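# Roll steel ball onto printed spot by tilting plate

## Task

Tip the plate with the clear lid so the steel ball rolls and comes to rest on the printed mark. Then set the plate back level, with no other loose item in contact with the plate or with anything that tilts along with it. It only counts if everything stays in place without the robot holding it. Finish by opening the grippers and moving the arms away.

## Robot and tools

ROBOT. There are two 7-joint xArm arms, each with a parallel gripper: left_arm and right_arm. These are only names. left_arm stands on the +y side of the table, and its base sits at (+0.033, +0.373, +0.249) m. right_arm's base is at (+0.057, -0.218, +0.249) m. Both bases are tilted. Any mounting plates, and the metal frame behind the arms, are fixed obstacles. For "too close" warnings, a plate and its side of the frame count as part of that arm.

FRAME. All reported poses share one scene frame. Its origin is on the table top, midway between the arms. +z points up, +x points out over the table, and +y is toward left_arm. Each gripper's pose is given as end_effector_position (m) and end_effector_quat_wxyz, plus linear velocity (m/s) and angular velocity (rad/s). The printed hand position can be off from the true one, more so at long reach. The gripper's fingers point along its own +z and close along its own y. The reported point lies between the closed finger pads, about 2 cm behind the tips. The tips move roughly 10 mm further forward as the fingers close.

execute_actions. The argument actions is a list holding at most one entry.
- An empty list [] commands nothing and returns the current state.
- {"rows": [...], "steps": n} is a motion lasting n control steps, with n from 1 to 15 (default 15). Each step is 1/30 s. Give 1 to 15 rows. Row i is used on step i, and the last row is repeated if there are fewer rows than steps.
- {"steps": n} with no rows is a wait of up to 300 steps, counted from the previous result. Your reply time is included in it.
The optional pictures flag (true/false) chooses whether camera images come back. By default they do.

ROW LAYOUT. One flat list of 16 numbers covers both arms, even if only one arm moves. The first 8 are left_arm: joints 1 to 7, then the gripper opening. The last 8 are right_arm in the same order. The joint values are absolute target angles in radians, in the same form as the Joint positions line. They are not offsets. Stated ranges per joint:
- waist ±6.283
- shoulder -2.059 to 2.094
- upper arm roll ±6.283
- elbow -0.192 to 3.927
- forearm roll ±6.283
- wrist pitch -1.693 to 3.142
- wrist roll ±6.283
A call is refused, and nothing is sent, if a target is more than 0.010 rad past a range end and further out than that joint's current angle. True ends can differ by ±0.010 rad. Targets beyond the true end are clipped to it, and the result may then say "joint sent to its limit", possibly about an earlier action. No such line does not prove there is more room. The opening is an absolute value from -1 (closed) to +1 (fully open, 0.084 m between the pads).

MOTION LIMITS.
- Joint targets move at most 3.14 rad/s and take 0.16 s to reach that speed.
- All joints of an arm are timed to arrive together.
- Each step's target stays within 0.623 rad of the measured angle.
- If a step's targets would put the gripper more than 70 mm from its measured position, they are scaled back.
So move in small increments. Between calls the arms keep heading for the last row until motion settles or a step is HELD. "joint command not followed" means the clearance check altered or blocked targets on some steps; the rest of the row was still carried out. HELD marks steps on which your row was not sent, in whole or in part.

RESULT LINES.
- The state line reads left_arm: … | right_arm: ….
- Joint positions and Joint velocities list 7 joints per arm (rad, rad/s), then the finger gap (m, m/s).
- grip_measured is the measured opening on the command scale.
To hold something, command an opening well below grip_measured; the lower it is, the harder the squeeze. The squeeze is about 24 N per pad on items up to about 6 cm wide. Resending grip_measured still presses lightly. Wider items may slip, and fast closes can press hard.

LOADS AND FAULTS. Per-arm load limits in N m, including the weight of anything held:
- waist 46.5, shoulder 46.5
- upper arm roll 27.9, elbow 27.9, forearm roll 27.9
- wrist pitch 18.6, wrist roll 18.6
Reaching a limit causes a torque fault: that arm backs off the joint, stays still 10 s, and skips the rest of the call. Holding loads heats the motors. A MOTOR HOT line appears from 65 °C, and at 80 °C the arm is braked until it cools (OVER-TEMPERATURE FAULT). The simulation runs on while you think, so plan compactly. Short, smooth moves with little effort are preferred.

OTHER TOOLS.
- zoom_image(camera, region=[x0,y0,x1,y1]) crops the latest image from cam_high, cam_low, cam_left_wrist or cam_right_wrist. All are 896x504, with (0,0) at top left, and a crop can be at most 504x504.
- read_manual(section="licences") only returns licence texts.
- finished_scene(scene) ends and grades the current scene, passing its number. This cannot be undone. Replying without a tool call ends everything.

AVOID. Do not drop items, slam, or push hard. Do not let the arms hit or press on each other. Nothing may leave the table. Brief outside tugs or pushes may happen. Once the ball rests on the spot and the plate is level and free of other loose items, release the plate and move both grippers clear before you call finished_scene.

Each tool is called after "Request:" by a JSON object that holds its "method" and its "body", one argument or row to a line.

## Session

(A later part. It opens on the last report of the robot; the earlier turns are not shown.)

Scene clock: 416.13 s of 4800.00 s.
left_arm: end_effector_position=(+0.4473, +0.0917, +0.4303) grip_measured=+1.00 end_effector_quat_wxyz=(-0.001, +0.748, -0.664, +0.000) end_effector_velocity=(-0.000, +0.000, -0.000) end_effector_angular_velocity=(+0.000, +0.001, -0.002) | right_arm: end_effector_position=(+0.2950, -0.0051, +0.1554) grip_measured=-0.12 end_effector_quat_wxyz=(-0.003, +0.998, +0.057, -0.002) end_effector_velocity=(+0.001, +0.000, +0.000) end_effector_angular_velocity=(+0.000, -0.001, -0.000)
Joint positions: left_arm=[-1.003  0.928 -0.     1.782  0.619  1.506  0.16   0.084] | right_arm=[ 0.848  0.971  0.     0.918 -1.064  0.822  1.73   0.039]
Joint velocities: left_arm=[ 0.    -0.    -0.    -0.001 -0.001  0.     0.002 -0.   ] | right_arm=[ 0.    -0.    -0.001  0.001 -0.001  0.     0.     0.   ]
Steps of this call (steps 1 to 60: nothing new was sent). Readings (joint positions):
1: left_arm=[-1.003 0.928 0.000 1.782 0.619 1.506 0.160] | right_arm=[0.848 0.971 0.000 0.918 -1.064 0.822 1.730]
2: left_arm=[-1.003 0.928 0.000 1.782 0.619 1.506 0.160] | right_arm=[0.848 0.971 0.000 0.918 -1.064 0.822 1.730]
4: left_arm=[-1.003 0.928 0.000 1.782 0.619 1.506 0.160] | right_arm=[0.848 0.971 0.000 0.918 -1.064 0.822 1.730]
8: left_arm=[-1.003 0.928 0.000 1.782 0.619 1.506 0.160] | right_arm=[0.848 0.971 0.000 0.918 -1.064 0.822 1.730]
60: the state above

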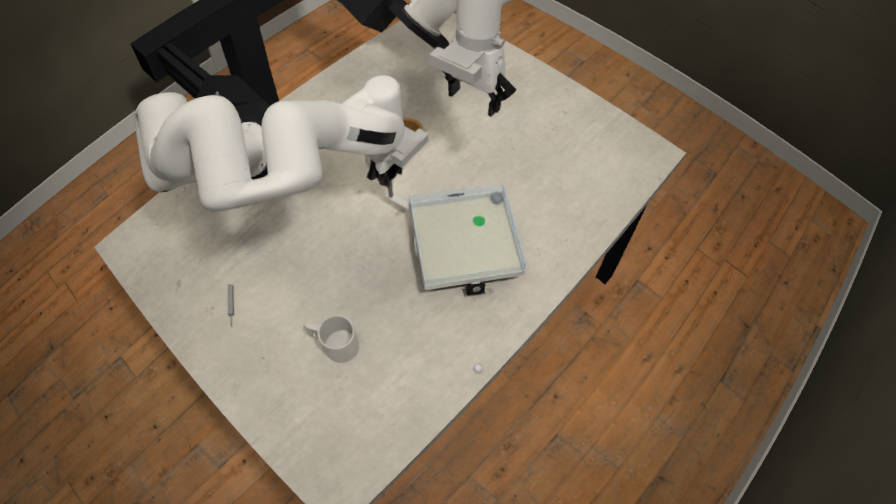

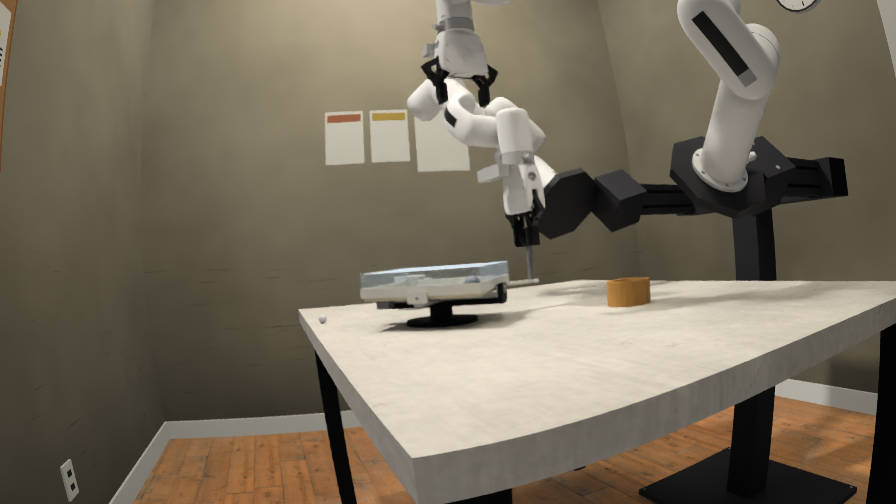

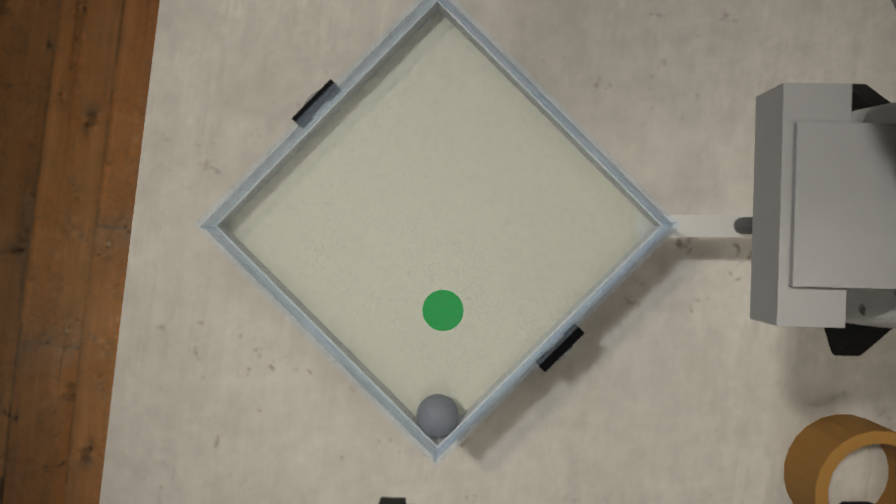

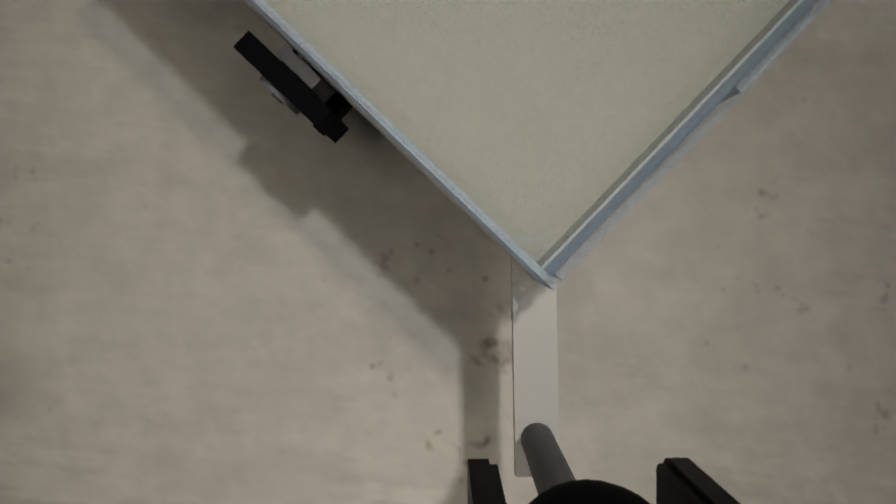

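Request:
{"method": "execute_actions", "body": {
  "actions": [
    {"rows":[[-1.003,0.928,0,1.782,0.619,1.506,0.16,1,0.8420,0.9696,0,0.9142,-1.064,0.822,1.730,-0.7]],"steps":15}
  ],
  "pictures": false
}}

Request:
{"method": "execute_actions", "body": {
  "actions": [
    {"rows":[[-1.003,0.928,0,1.782,0.619,1.506,0.16,1,0.8420,0.9696,0,0.9142,-1.064,0.822,1.730,-0.7]],"steps":15}
  ]
}}

Request:
{"method": "execute_actions", "body": {
  "actions": [
    {"rows":[[-1.003,0.928,0,1.782,0.619,1.506,0.16,1,0.8420,0.9696,0,0.9142,-1.064,0.822,1.730,-0.7]],"steps":9}
  ]
}}

Request:
{"method": "execute_actions", "body": {
  "actions": [
    {"rows":[[-1.003,0.928,0,1.782,0.619,1.506,0.16,1,0.8459,0.9726,0,0.9176,-1.064,0.822,1.730,-0.7]],"steps":15}
  ]
}}

Request:
{"method": "execute_actions", "body": {
  "actions": [
    {"steps":30}
  ]
}}

Request:
{"method": "execute_actions", "body": {
  "actions": [
    {"steps":60}
  ]
}}

Scene clock: 465.43 s of 4800.00 s.
left_arm: end_effector_position=(+0.4473, +0.0917, +0.4303) grip_measured=+1.00 end_effector_quat_wxyz=(-0.001, +0.748, -0.664, +0.000) end_effector_velocity=(+0.000, -0.000, -0.000) end_effector_angular_velocity=(+0.000, -0.002, -0.000) | right_arm: end_effector_position=(+0.2947, -0.0065, +0.1543) grip_measured=-0.12 end_effector_quat_wxyz=(-0.003, +0.998, +0.056, -0.005) end_effector_velocity=(-0.000, -0.001, -0.001) end_effector_angular_velocity=(-0.003, +0.001, +0.000)
Joint positions: left_arm=[-1.003  0.928 -0.     1.782  0.619  1.506  0.16   0.084] | right_arm=[ 0.842  0.97   0.001  0.915 -1.064  0.821  1.73   0.039]
Joint velocities: left_arm=[-0.     0.     0.    -0.     0.002 -0.001 -0.    -0.   ] | right_arm=[-0.    -0.    -0.001 -0.002  0.     0.001  0.    -0.   ]
Steps of this call (steps 1 to 90: nothing new was sent; then 45.80 s passed at rest; steps 91 to 105: all 15 steps of this action). Readings (joint positions):
91: left_arm=[-1.003 0.928 -0.000 1.782 0.619 1.506 0.160] | right_arm=[0.848 0.971 0.000 0.918 -1.064 0.822 1.730]
92: left_arm=[-1.003 0.928 -0.000 1.782 0.619 1.506 0.160] | right_arm=[0.847 0.971 0.000 0.917 -1.064 0.822 1.730]
94: left_arm=[-1.003 0.928 0.000 1.782 0.619 1.506 0.160] | right_arm=[0.845 0.970 0.000 0.916 -1.064 0.821 1.730]
98: left_arm=[-1.003 0.928 -0.000 1.782 0.619 1.506 0.160] | right_arm=[0.843 0.970 0.001 0.915 -1.064 0.821 1.730]
105: the state above

Scene clock: 465.93 s of 4800.00 s.
left_arm: end_effector_position=(+0.4473, +0.0917, +0.4303) grip_measured=+1.00 end_effector_quat_wxyz=(-0.001, +0.748, -0.664, +0.000) end_effector_velocity=(-0.000, -0.000, +0.001) end_effector_angular_velocity=(-0.003, +0.001, +0.000) | right_arm: end_effector_position=(+0.2946, -0.0069, +0.1540) grip_measured=-0.12 end_effector_quat_wxyz=(-0.002, +0.998, +0.056, -0.005) end_effector_velocity=(+0.000, +0.000, +0.000) end_effector_angular_velocity=(+0.000, -0.001, +0.001)
Joint positions: left_arm=[-1.003  0.928 -0.     1.782  0.619  1.506  0.16   0.084] | right_arm=[ 0.842  0.97   0.     0.914 -1.064  0.822  1.73   0.039]
Joint velocities: left_arm=[-0.    -0.    -0.     0.001 -0.002 -0.001  0.     0.   ] | right_arm=[-0.     0.     0.     0.001 -0.001  0.    -0.    -0.   ]
Steps of this call (steps 1 to 15: all 15 steps of this action). Readings (joint positions):
1: left_arm=[-1.003 0.928 0.000 1.782 0.619 1.506 0.160] | right_arm=[0.842 0.970 0.001 0.915 -1.064 0.821 1.730]
2: left_arm=[-1.003 0.928 0.000 1.782 0.619 1.506 0.160] | right_arm=[0.842 0.970 0.000 0.915 -1.064 0.821 1.730]
4: left_arm=[-1.003 0.928 0.000 1.782 0.619 1.506 0.160] | right_arm=[0.842 0.970 0.000 0.915 -1.064 0.821 1.730]
8: left_arm=[-1.003 0.928 0.000 1.782 0.619 1.506 0.160] | right_arm=[0.842 0.970 0.000 0.915 -1.064 0.822 1.730]
15: the state above

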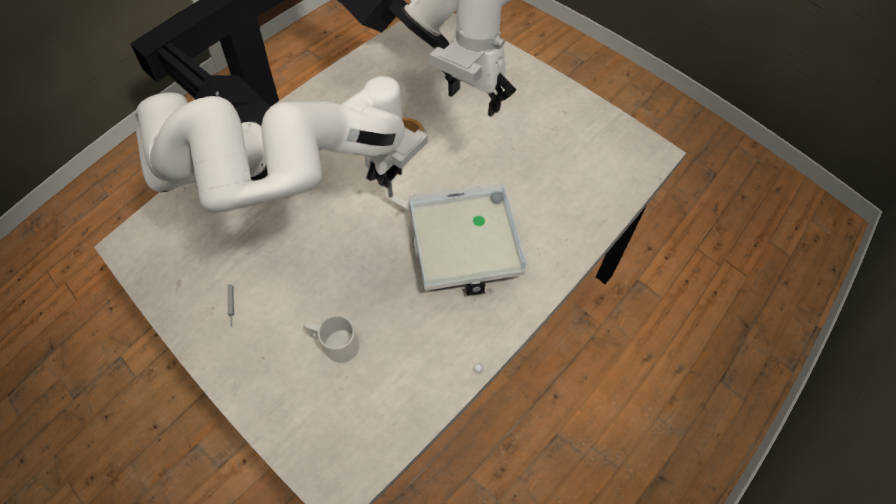

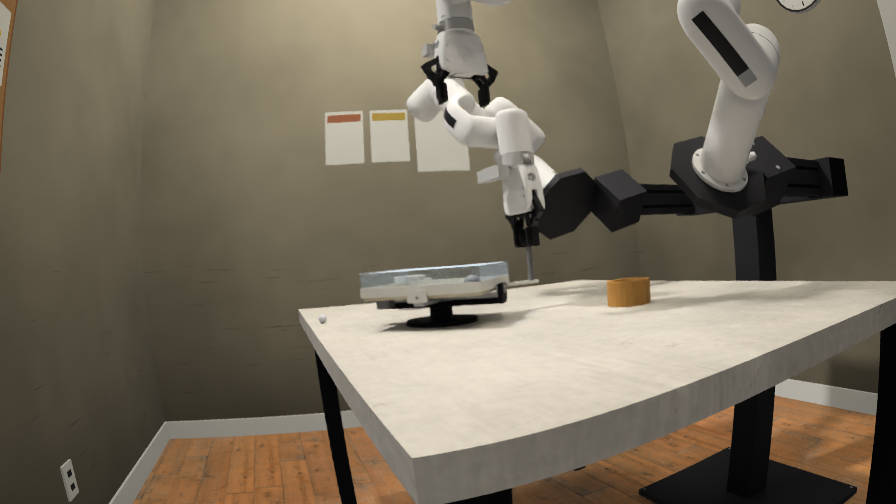

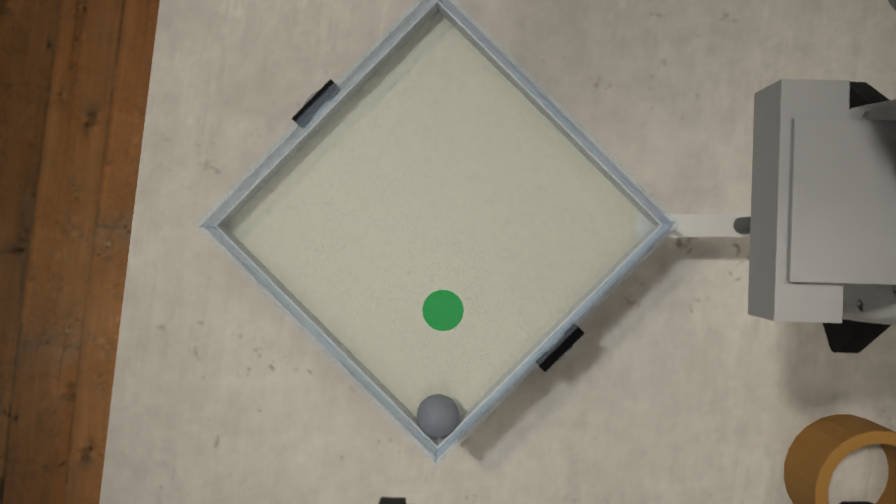

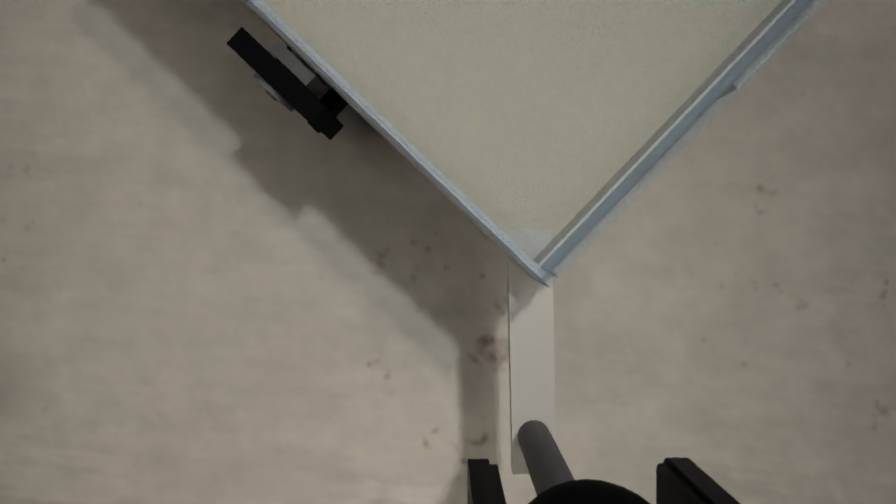

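Scene clock: 466.23 s of 4800.00 s.
left_arm: end_effector_position=(+0.4473, +0.0917, +0.4303) grip_measured=+1.00 end_effector_quat_wxyz=(-0.001, +0.748, -0.664, +0.000) end_effector_velocity=(+0.000, -0.000, +0.000) end_effector_angular_velocity=(-0.002, +0.000, +0.000) | right_arm: end_effector_position=(+0.2946, -0.0071, +0.1539) grip_measured=-0.12 end_effector_quat_wxyz=(-0.002, +0.998, +0.056, -0.005) end_effector_velocity=(+0.000, +0.000, +0.000) end_effector_angular_velocity=(+0.000, -0.001, +0.000)
Joint positions: left_arm=[-1.003  0.928 -0.     1.782  0.619  1.506  0.16   0.084] | right_arm=[ 0.842  0.97   0.     0.914 -1.064  0.822  1.73   0.039]
Joint velocities: left_arm=[ 0.    -0.    -0.     0.    -0.    -0.001 -0.     0.   ] | right_arm=[ 0.001  0.    -0.001  0.001 -0.     0.    -0.     0.   ]
Steps of this call (steps 1 to 9: all 9 steps of this action). Readings (joint positions):
1: left_arm=[-1.003 0.928 0.000 1.782 0.619 1.506 0.160] | right_arm=[0.842 0.970 0.000 0.914 -1.064 0.822 1.730]
2: left_arm=[-1.003 0.928 -0.000 1.782 0.619 1.506 0.160] | right_arm=[0.842 0.970 0.000 0.914 -1.064 0.822 1.730]
4: left_arm=[-1.003 0.928 -0.000 1.782 0.619 1.506 0.160] | right_arm=[0.842 0.970 0.000 0.914 -1.064 0.822 1.730]
8: left_arm=[-1.003 0.928 -0.000 1.782 0.619 1.506 0.160] | right_arm=[0.842 0.970 0.000 0.914 -1.064 0.822 1.730]
9: the state above

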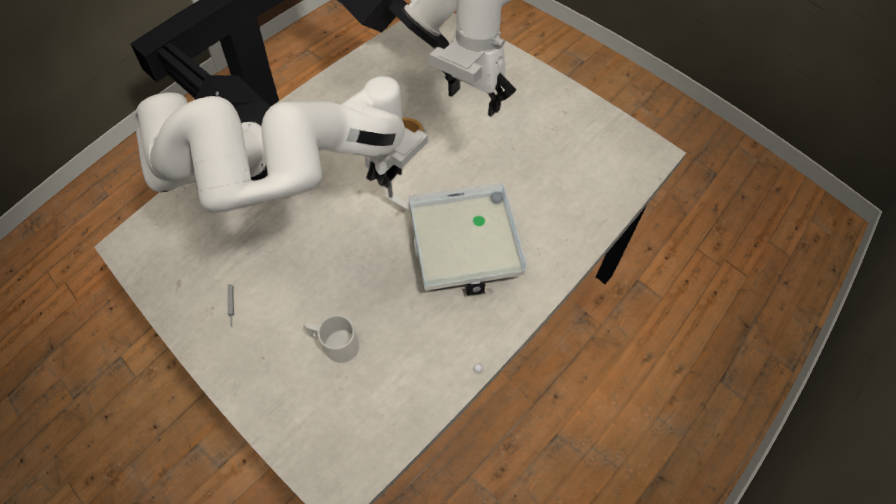

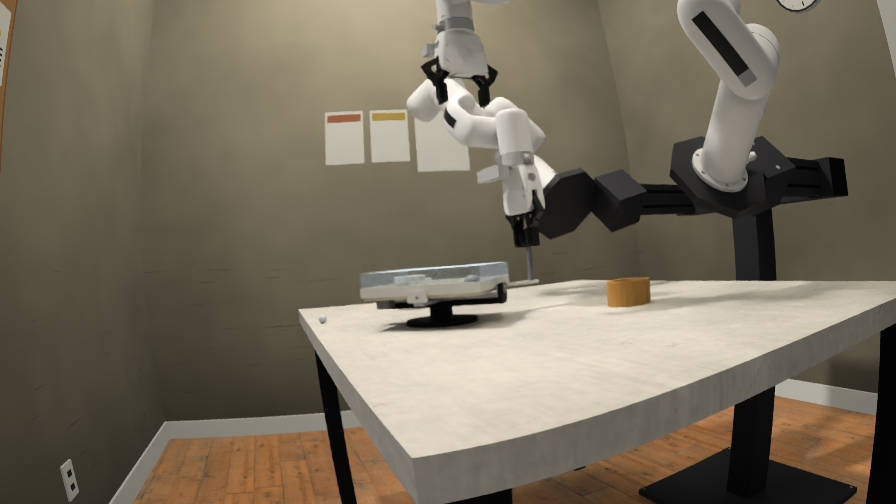

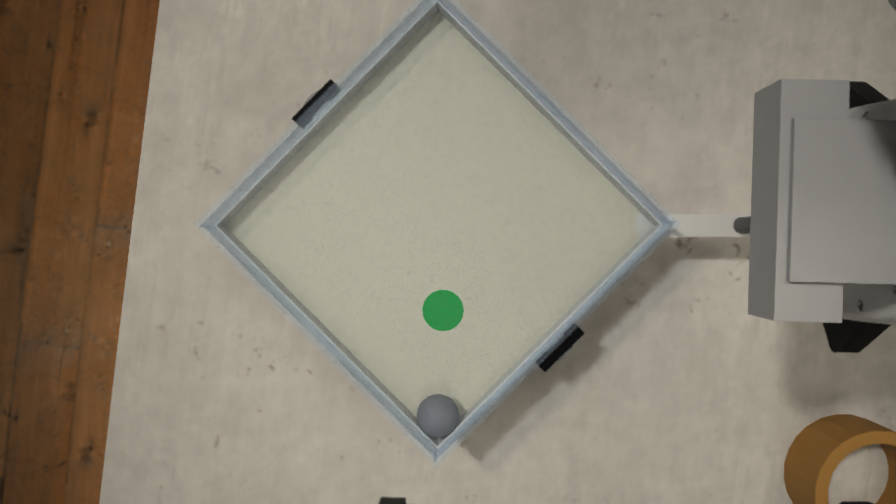

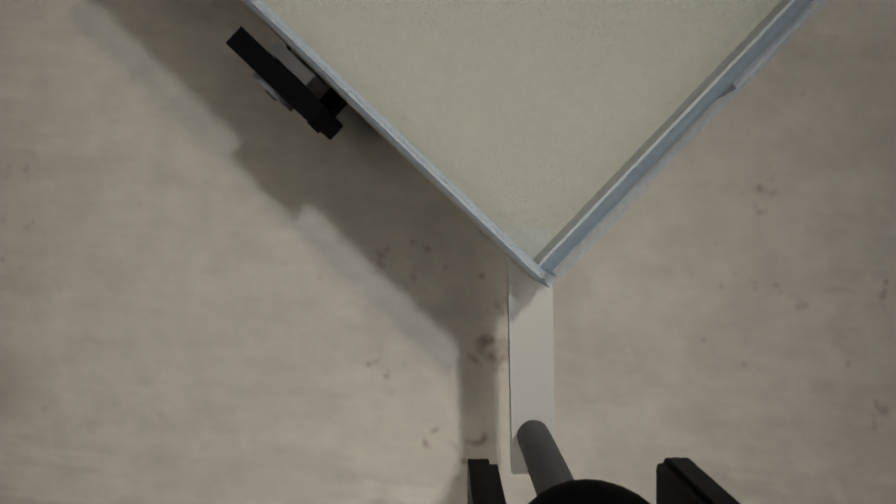

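Scene clock: 466.73 s of 4800.00 s.
left_arm: end_effector_position=(+0.4473, +0.0917, +0.4303) grip_measured=+1.00 end_effector_quat_wxyz=(-0.001, +0.748, -0.664, +0.000) end_effector_velocity=(-0.000, -0.000, +0.000) end_effector_angular_velocity=(-0.000, +0.001, -0.001) | right_arm: end_effector_position=(+0.2945, -0.0062, +0.1539) grip_measured=-0.12 end_effector_quat_wxyz=(-0.001, +0.998, +0.057, -0.004) end_effector_velocity=(+0.000, +0.002, +0.001) end_effector_angular_velocity=(+0.004, -0.000, -0.001)
Joint positions: left_arm=[-1.003  0.928  0.     1.782  0.619  1.506  0.16   0.084] | right_arm=[ 0.846  0.973 -0.001  0.917 -1.064  0.823  1.73   0.039]
Joint velocities: left_arm=[ 0.    -0.    -0.001  0.    -0.001  0.001  0.    -0.   ] | right_arm=[ 0.001 -0.     0.002  0.003  0.002 -0.001 -0.     0.   ]
Steps of this call (steps 1 to 15: all 15 steps of this action). Readings (joint positions):
1: left_arm=[-1.003 0.928 0.000 1.782 0.619 1.506 0.160] | right_arm=[0.842 0.970 0.000 0.914 -1.064 0.822 1.730]
2: left_arm=[-1.003 0.928 -0.000 1.782 0.619 1.506 0.160] | right_arm=[0.843 0.970 -0.000 0.915 -1.064 0.822 1.730]
4: left_arm=[-1.003 0.928 0.000 1.782 0.619 1.506 0.160] | right_arm=[0.844 0.971 -0.000 0.915 -1.064 0.823 1.730]
8: left_arm=[-1.003 0.928 0.000 1.782 0.619 1.506 0.160] | right_arm=[0.845 0.972 -0.001 0.916 -1.064 0.823 1.730]
15: the state above

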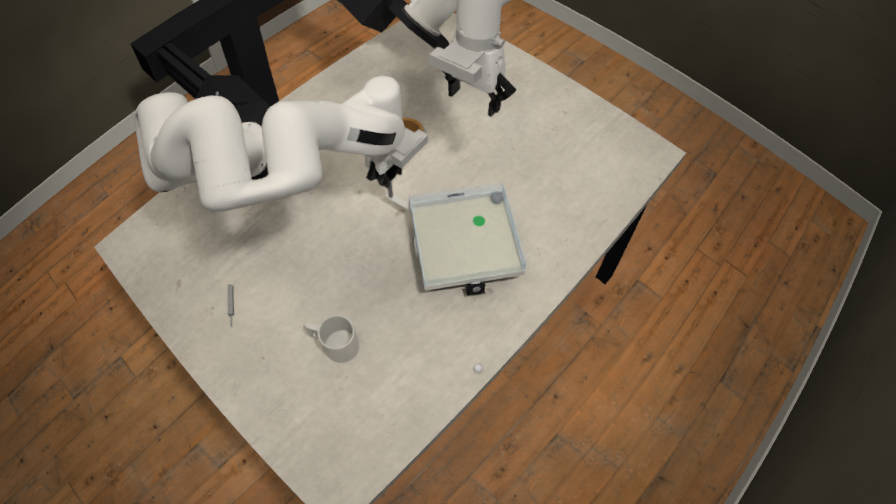

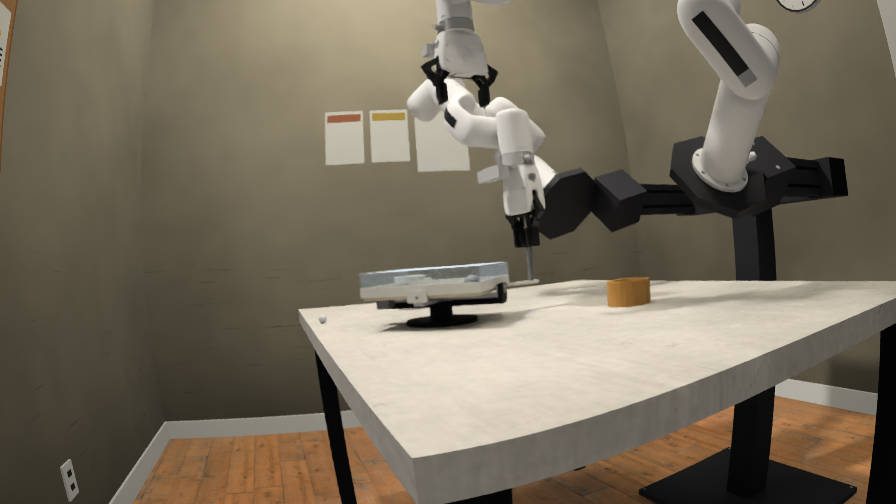

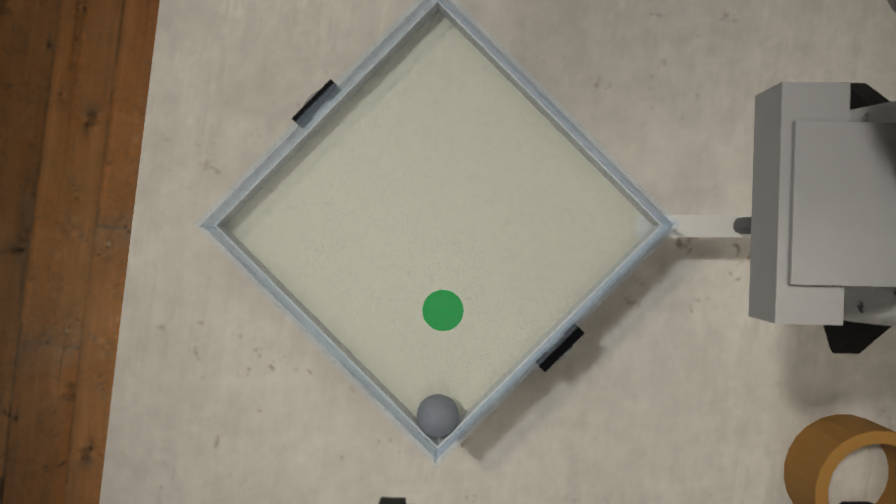

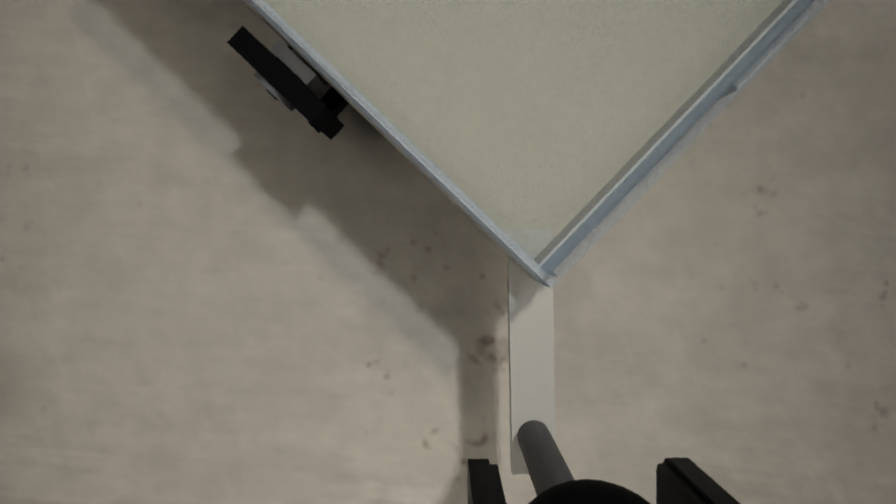

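Scene clock: 467.73 s of 4800.00 s.
left_arm: end_effector_position=(+0.4473, +0.0917, +0.4303) grip_measured=+1.00 end_effector_quat_wxyz=(-0.001, +0.748, -0.664, +0.000) end_effector_velocity=(+0.000, +0.000, -0.000) end_effector_angular_velocity=(+0.001, -0.001, +0.000) | right_arm: end_effector_position=(+0.2946, -0.0056, +0.1543) grip_measured=-0.12 end_effector_quat_wxyz=(-0.002, +0.998, +0.057, -0.004) end_effector_velocity=(+0.001, -0.000, -0.000) end_effector_angular_velocity=(-0.001, -0.000, -0.001)
Joint positions: left_arm=[-1.003  0.928  0.     1.782  0.619  1.506  0.16   0.084] | right_arm=[ 0.846  0.973 -0.     0.917 -1.064  0.822  1.73   0.039]
Joint velocities: left_arm=[ 0.    -0.    -0.    -0.     0.001  0.001 -0.     0.   ] | right_arm=[-0.     0.    -0.001  0.001 -0.     0.    -0.    -0.   ]
Steps of this call (steps 1 to 15: the robot went on to your last target; steps 16 to 30: nothing new was sent). Readings (joint positions):
1: left_arm=[-1.003 0.928 -0.000 1.782 0.619 1.506 0.160] | right_arm=[0.846 0.973 -0.001 0.917 -1.064 0.823 1.730]
2: left_arm=[-1.003 0.928 -0.000 1.782 0.619 1.506 0.160] | right_arm=[0.846 0.973 -0.001 0.917 -1.064 0.823 1.730]
4: left_arm=[-1.003 0.928 0.000 1.782 0.619 1.506 0.160] | right_arm=[0.846 0.973 -0.001 0.917 -1.064 0.823 1.730]
8: left_arm=[-1.003 0.928 -0.000 1.782 0.619 1.506 0.160] | right_arm=[0.846 0.973 -0.000 0.917 -1.064 0.823 1.730]
30: the state above
All arms were judged still, so your last target was given up. Only a new action makes them travel on or press farther. Fingers that are still opening or closing keep moving.

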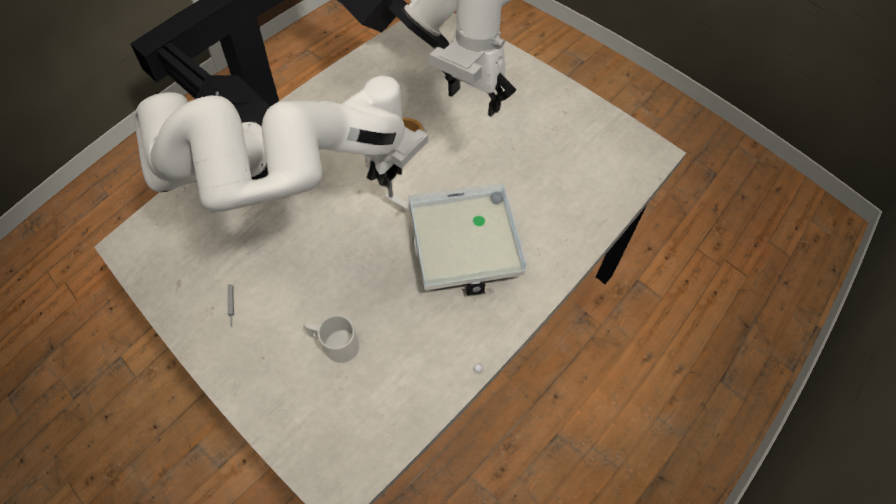

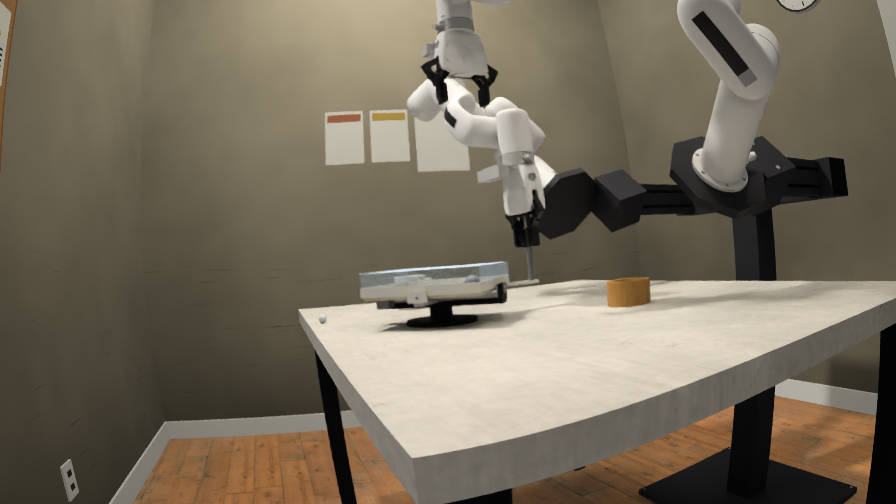

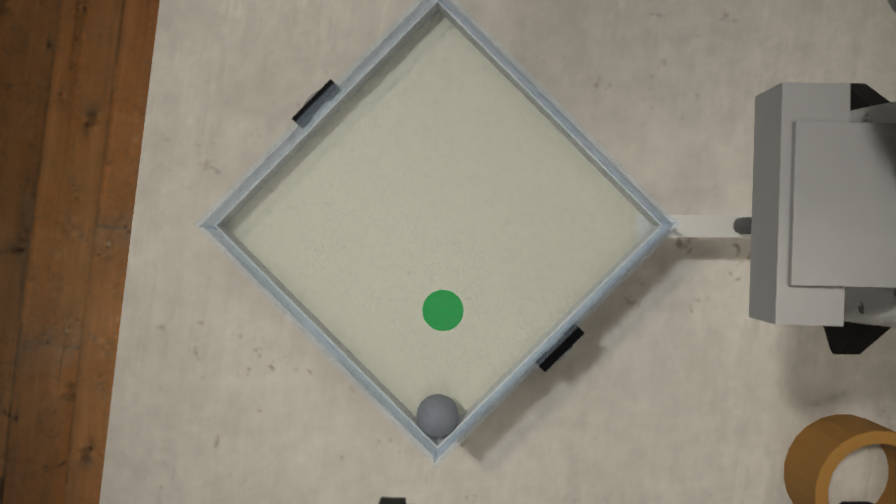

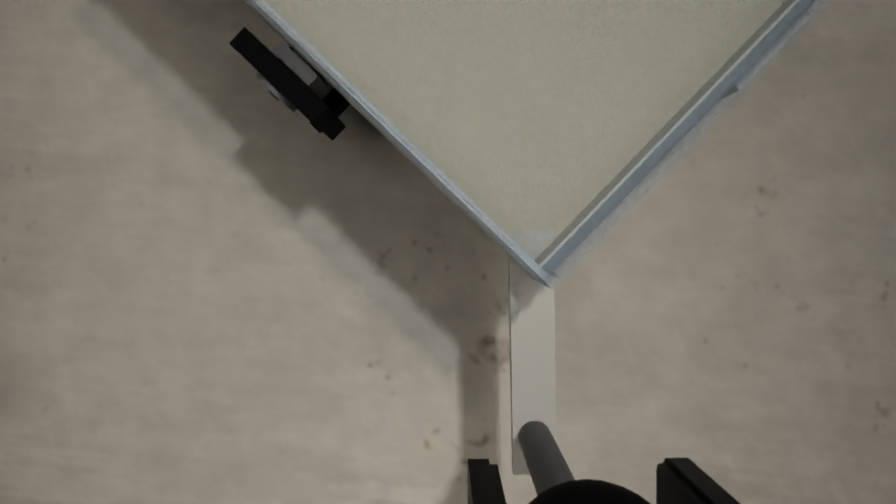

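Scene clock: 469.73 s of 4800.00 s.
left_arm: end_effector_position=(+0.4473, +0.0917, +0.4303) grip_measured=+1.00 end_effector_quat_wxyz=(-0.001, +0.748, -0.664, +0.000) end_effector_velocity=(-0.000, -0.000, +0.000) end_effector_angular_velocity=(+0.000, -0.001, -0.001) | right_arm: end_effector_position=(+0.2946, -0.0055, +0.1544) grip_measured=-0.12 end_effector_quat_wxyz=(-0.002, +0.998, +0.057, -0.004) end_effector_velocity=(-0.000, +0.000, +0.000) end_effector_angular_velocity=(+0.000, -0.000, +0.001)
Joint positions: left_arm=[-1.003  0.928  0.     1.782  0.619  1.506  0.16   0.084] | right_arm=[ 0.846  0.973  0.     0.918 -1.064  0.822  1.73   0.039]
Joint velocities: left_arm=[-0.001  0.    -0.001 -0.     0.     0.001 -0.    -0.   ] | right_arm=[-0.001 -0.     0.001 -0.001 -0.002  0.001  0.    -0.   ]
Steps of this call (steps 1 to 60: nothing new was sent). Readings (joint positions):
1: left_arm=[-1.003 0.928 -0.000 1.782 0.619 1.506 0.160] | right_arm=[0.846 0.973 -0.000 0.917 -1.064 0.822 1.730]
2: left_arm=[-1.003 0.928 -0.000 1.782 0.619 1.506 0.160] | right_arm=[0.846 0.973 -0.000 0.917 -1.064 0.822 1.730]
4: left_arm=[-1.003 0.928 -0.000 1.782 0.619 1.506 0.160] | right_arm=[0.846 0.973 -0.000 0.917 -1.064 0.822 1.730]
8: left_arm=[-1.003 0.928 0.000 1.782 0.619 1.506 0.160] | right_arm=[0.846 0.973 -0.000 0.918 -1.064 0.822 1.730]
60: the state above

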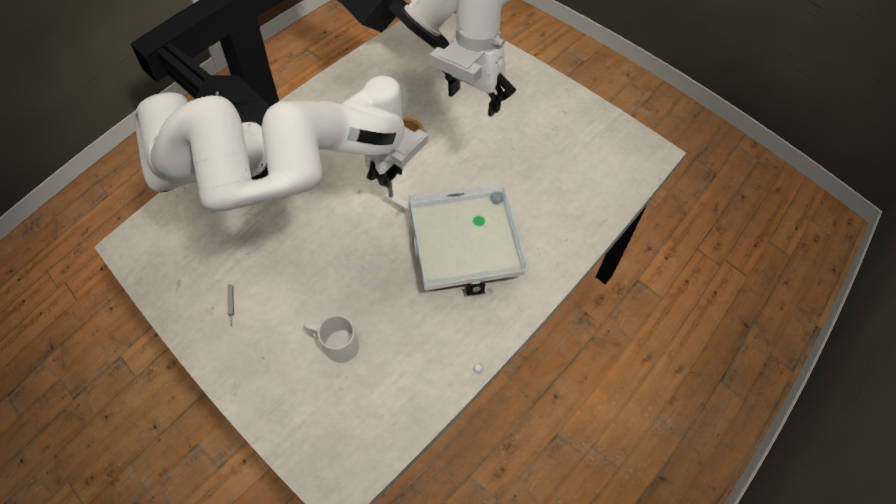

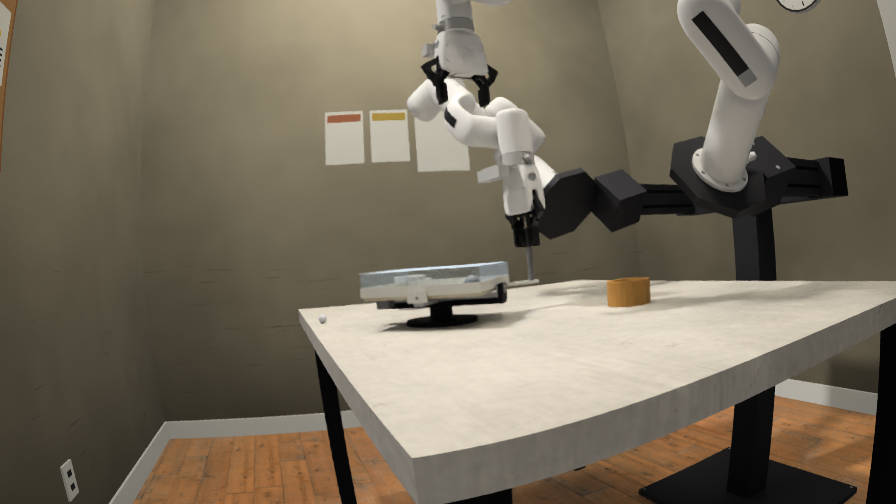

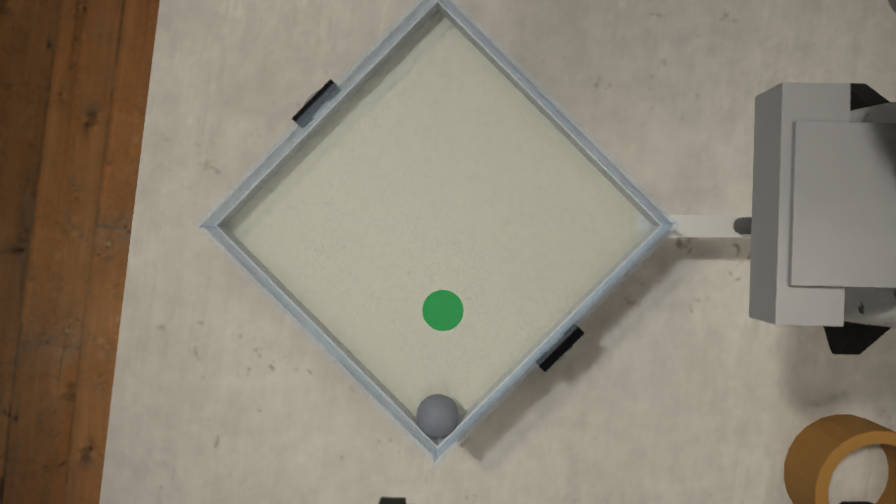

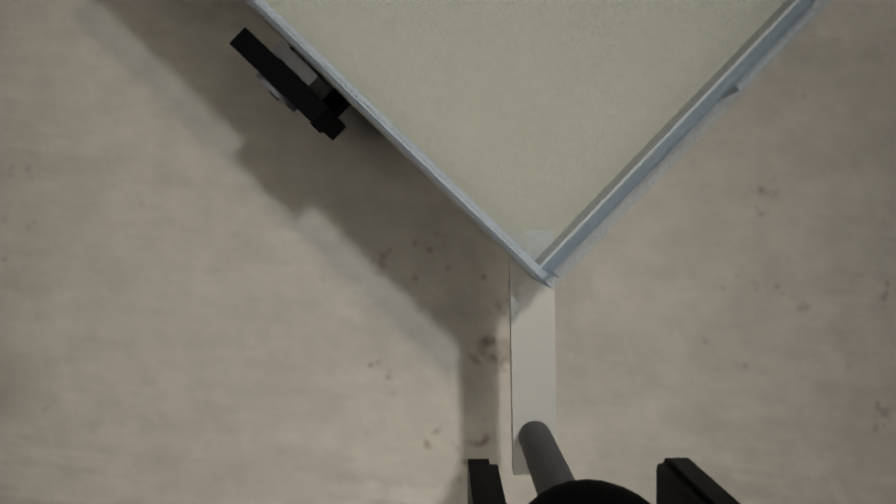

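Request:
{"method": "execute_actions", "body": {
  "actions": []
}}

Scene clock: 504.30 s of 4800.00 s.
left_arm: end_effector_position=(+0.4473, +0.0917, +0.4303) grip_measured=+1.00 end_effector_quat_wxyz=(-0.001, +0.748, -0.664, +0.000) end_effector_velocity=(+0.000, +0.000, +0.000) end_effector_angular_velocity=(+0.000, +0.001, +0.003) | right_arm: end_effector_position=(+0.2946, -0.0055, +0.1544) grip_measured=-0.12 end_effector_quat_wxyz=(-0.002, +0.998, +0.057, -0.004) end_effector_velocity=(-0.000, +0.000, +0.000) end_effector_angular_velocity=(+0.001, -0.001, +0.001)
Joint positions: left_arm=[-1.003  0.928  0.     1.782  0.619  1.506  0.16   0.084] | right_arm=[ 0.846  0.973  0.     0.918 -1.064  0.822  1.73   0.039]
Joint velocities: left_arm=[ 0.     0.     0.     0.001 -0.001  0.001 -0.002 -0.   ] | right_arm=[ 0.    -0.    -0.    -0.001 -0.001 -0.001  0.    -0.   ]
Steps of this call (steps 1 to 90: nothing new was sent; then 31.57 s passed at rest). Readings (joint positions):
1: left_arm=[-1.003 0.928 0.000 1.782 0.619 1.506 0.160] | right_arm=[0.846 0.973 0.000 0.918 -1.064 0.822 1.730]
2: left_arm=[-1.003 0.928 0.000 1.782 0.619 1.506 0.160] | right_arm=[0.846 0.973 0.000 0.918 -1.064 0.822 1.730]
4: left_arm=[-1.003 0.928 -0.000 1.782 0.619 1.506 0.160] | right_arm=[0.846 0.973 0.000 0.918 -1.064 0.822 1.730]
8: left_arm=[-1.003 0.928 0.000 1.782 0.619 1.506 0.160] | right_arm=[0.846 0.973 0.000 0.918 -1.064 0.822 1.730]
90: the state above

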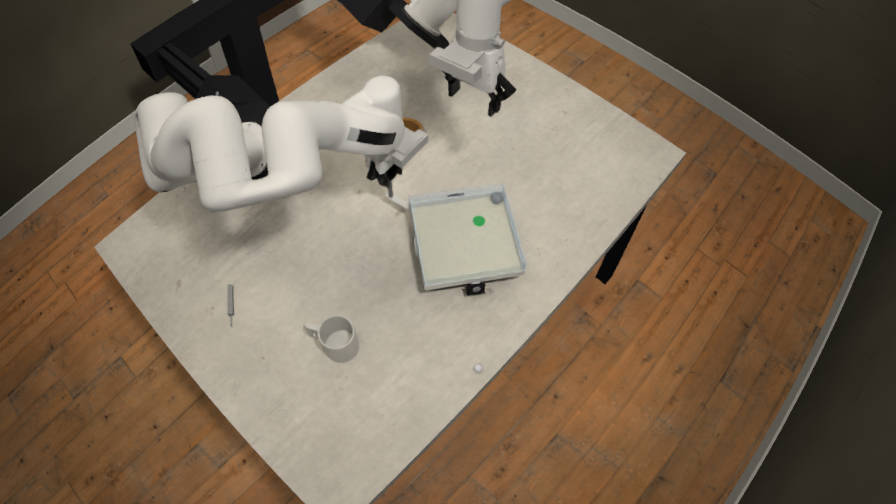

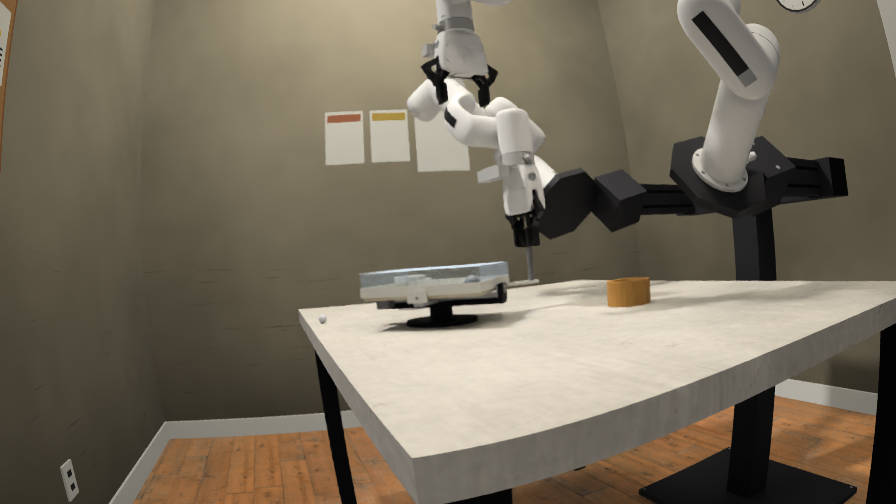

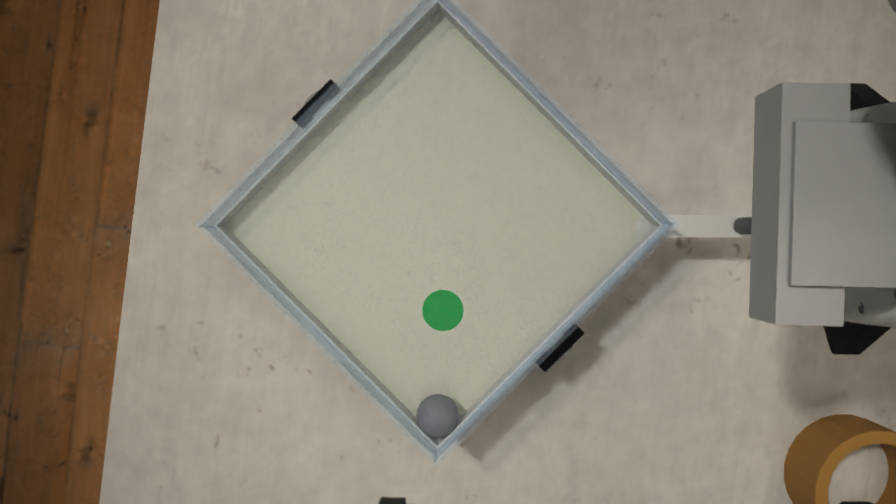

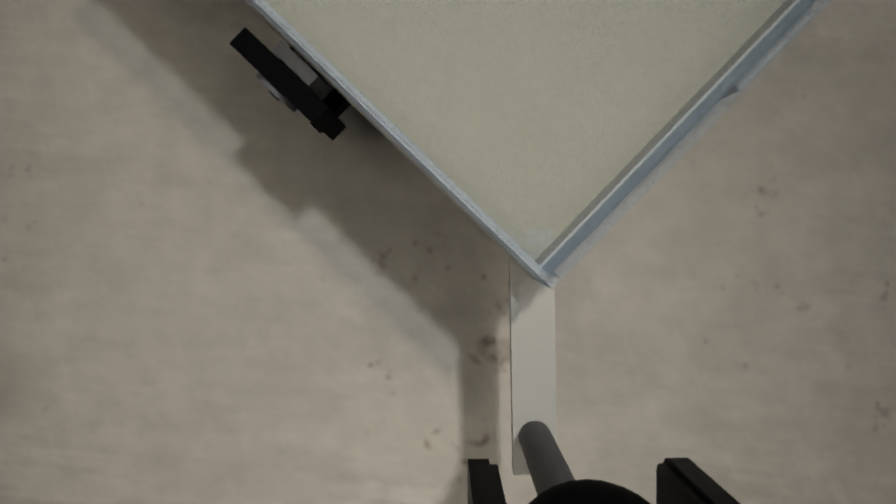

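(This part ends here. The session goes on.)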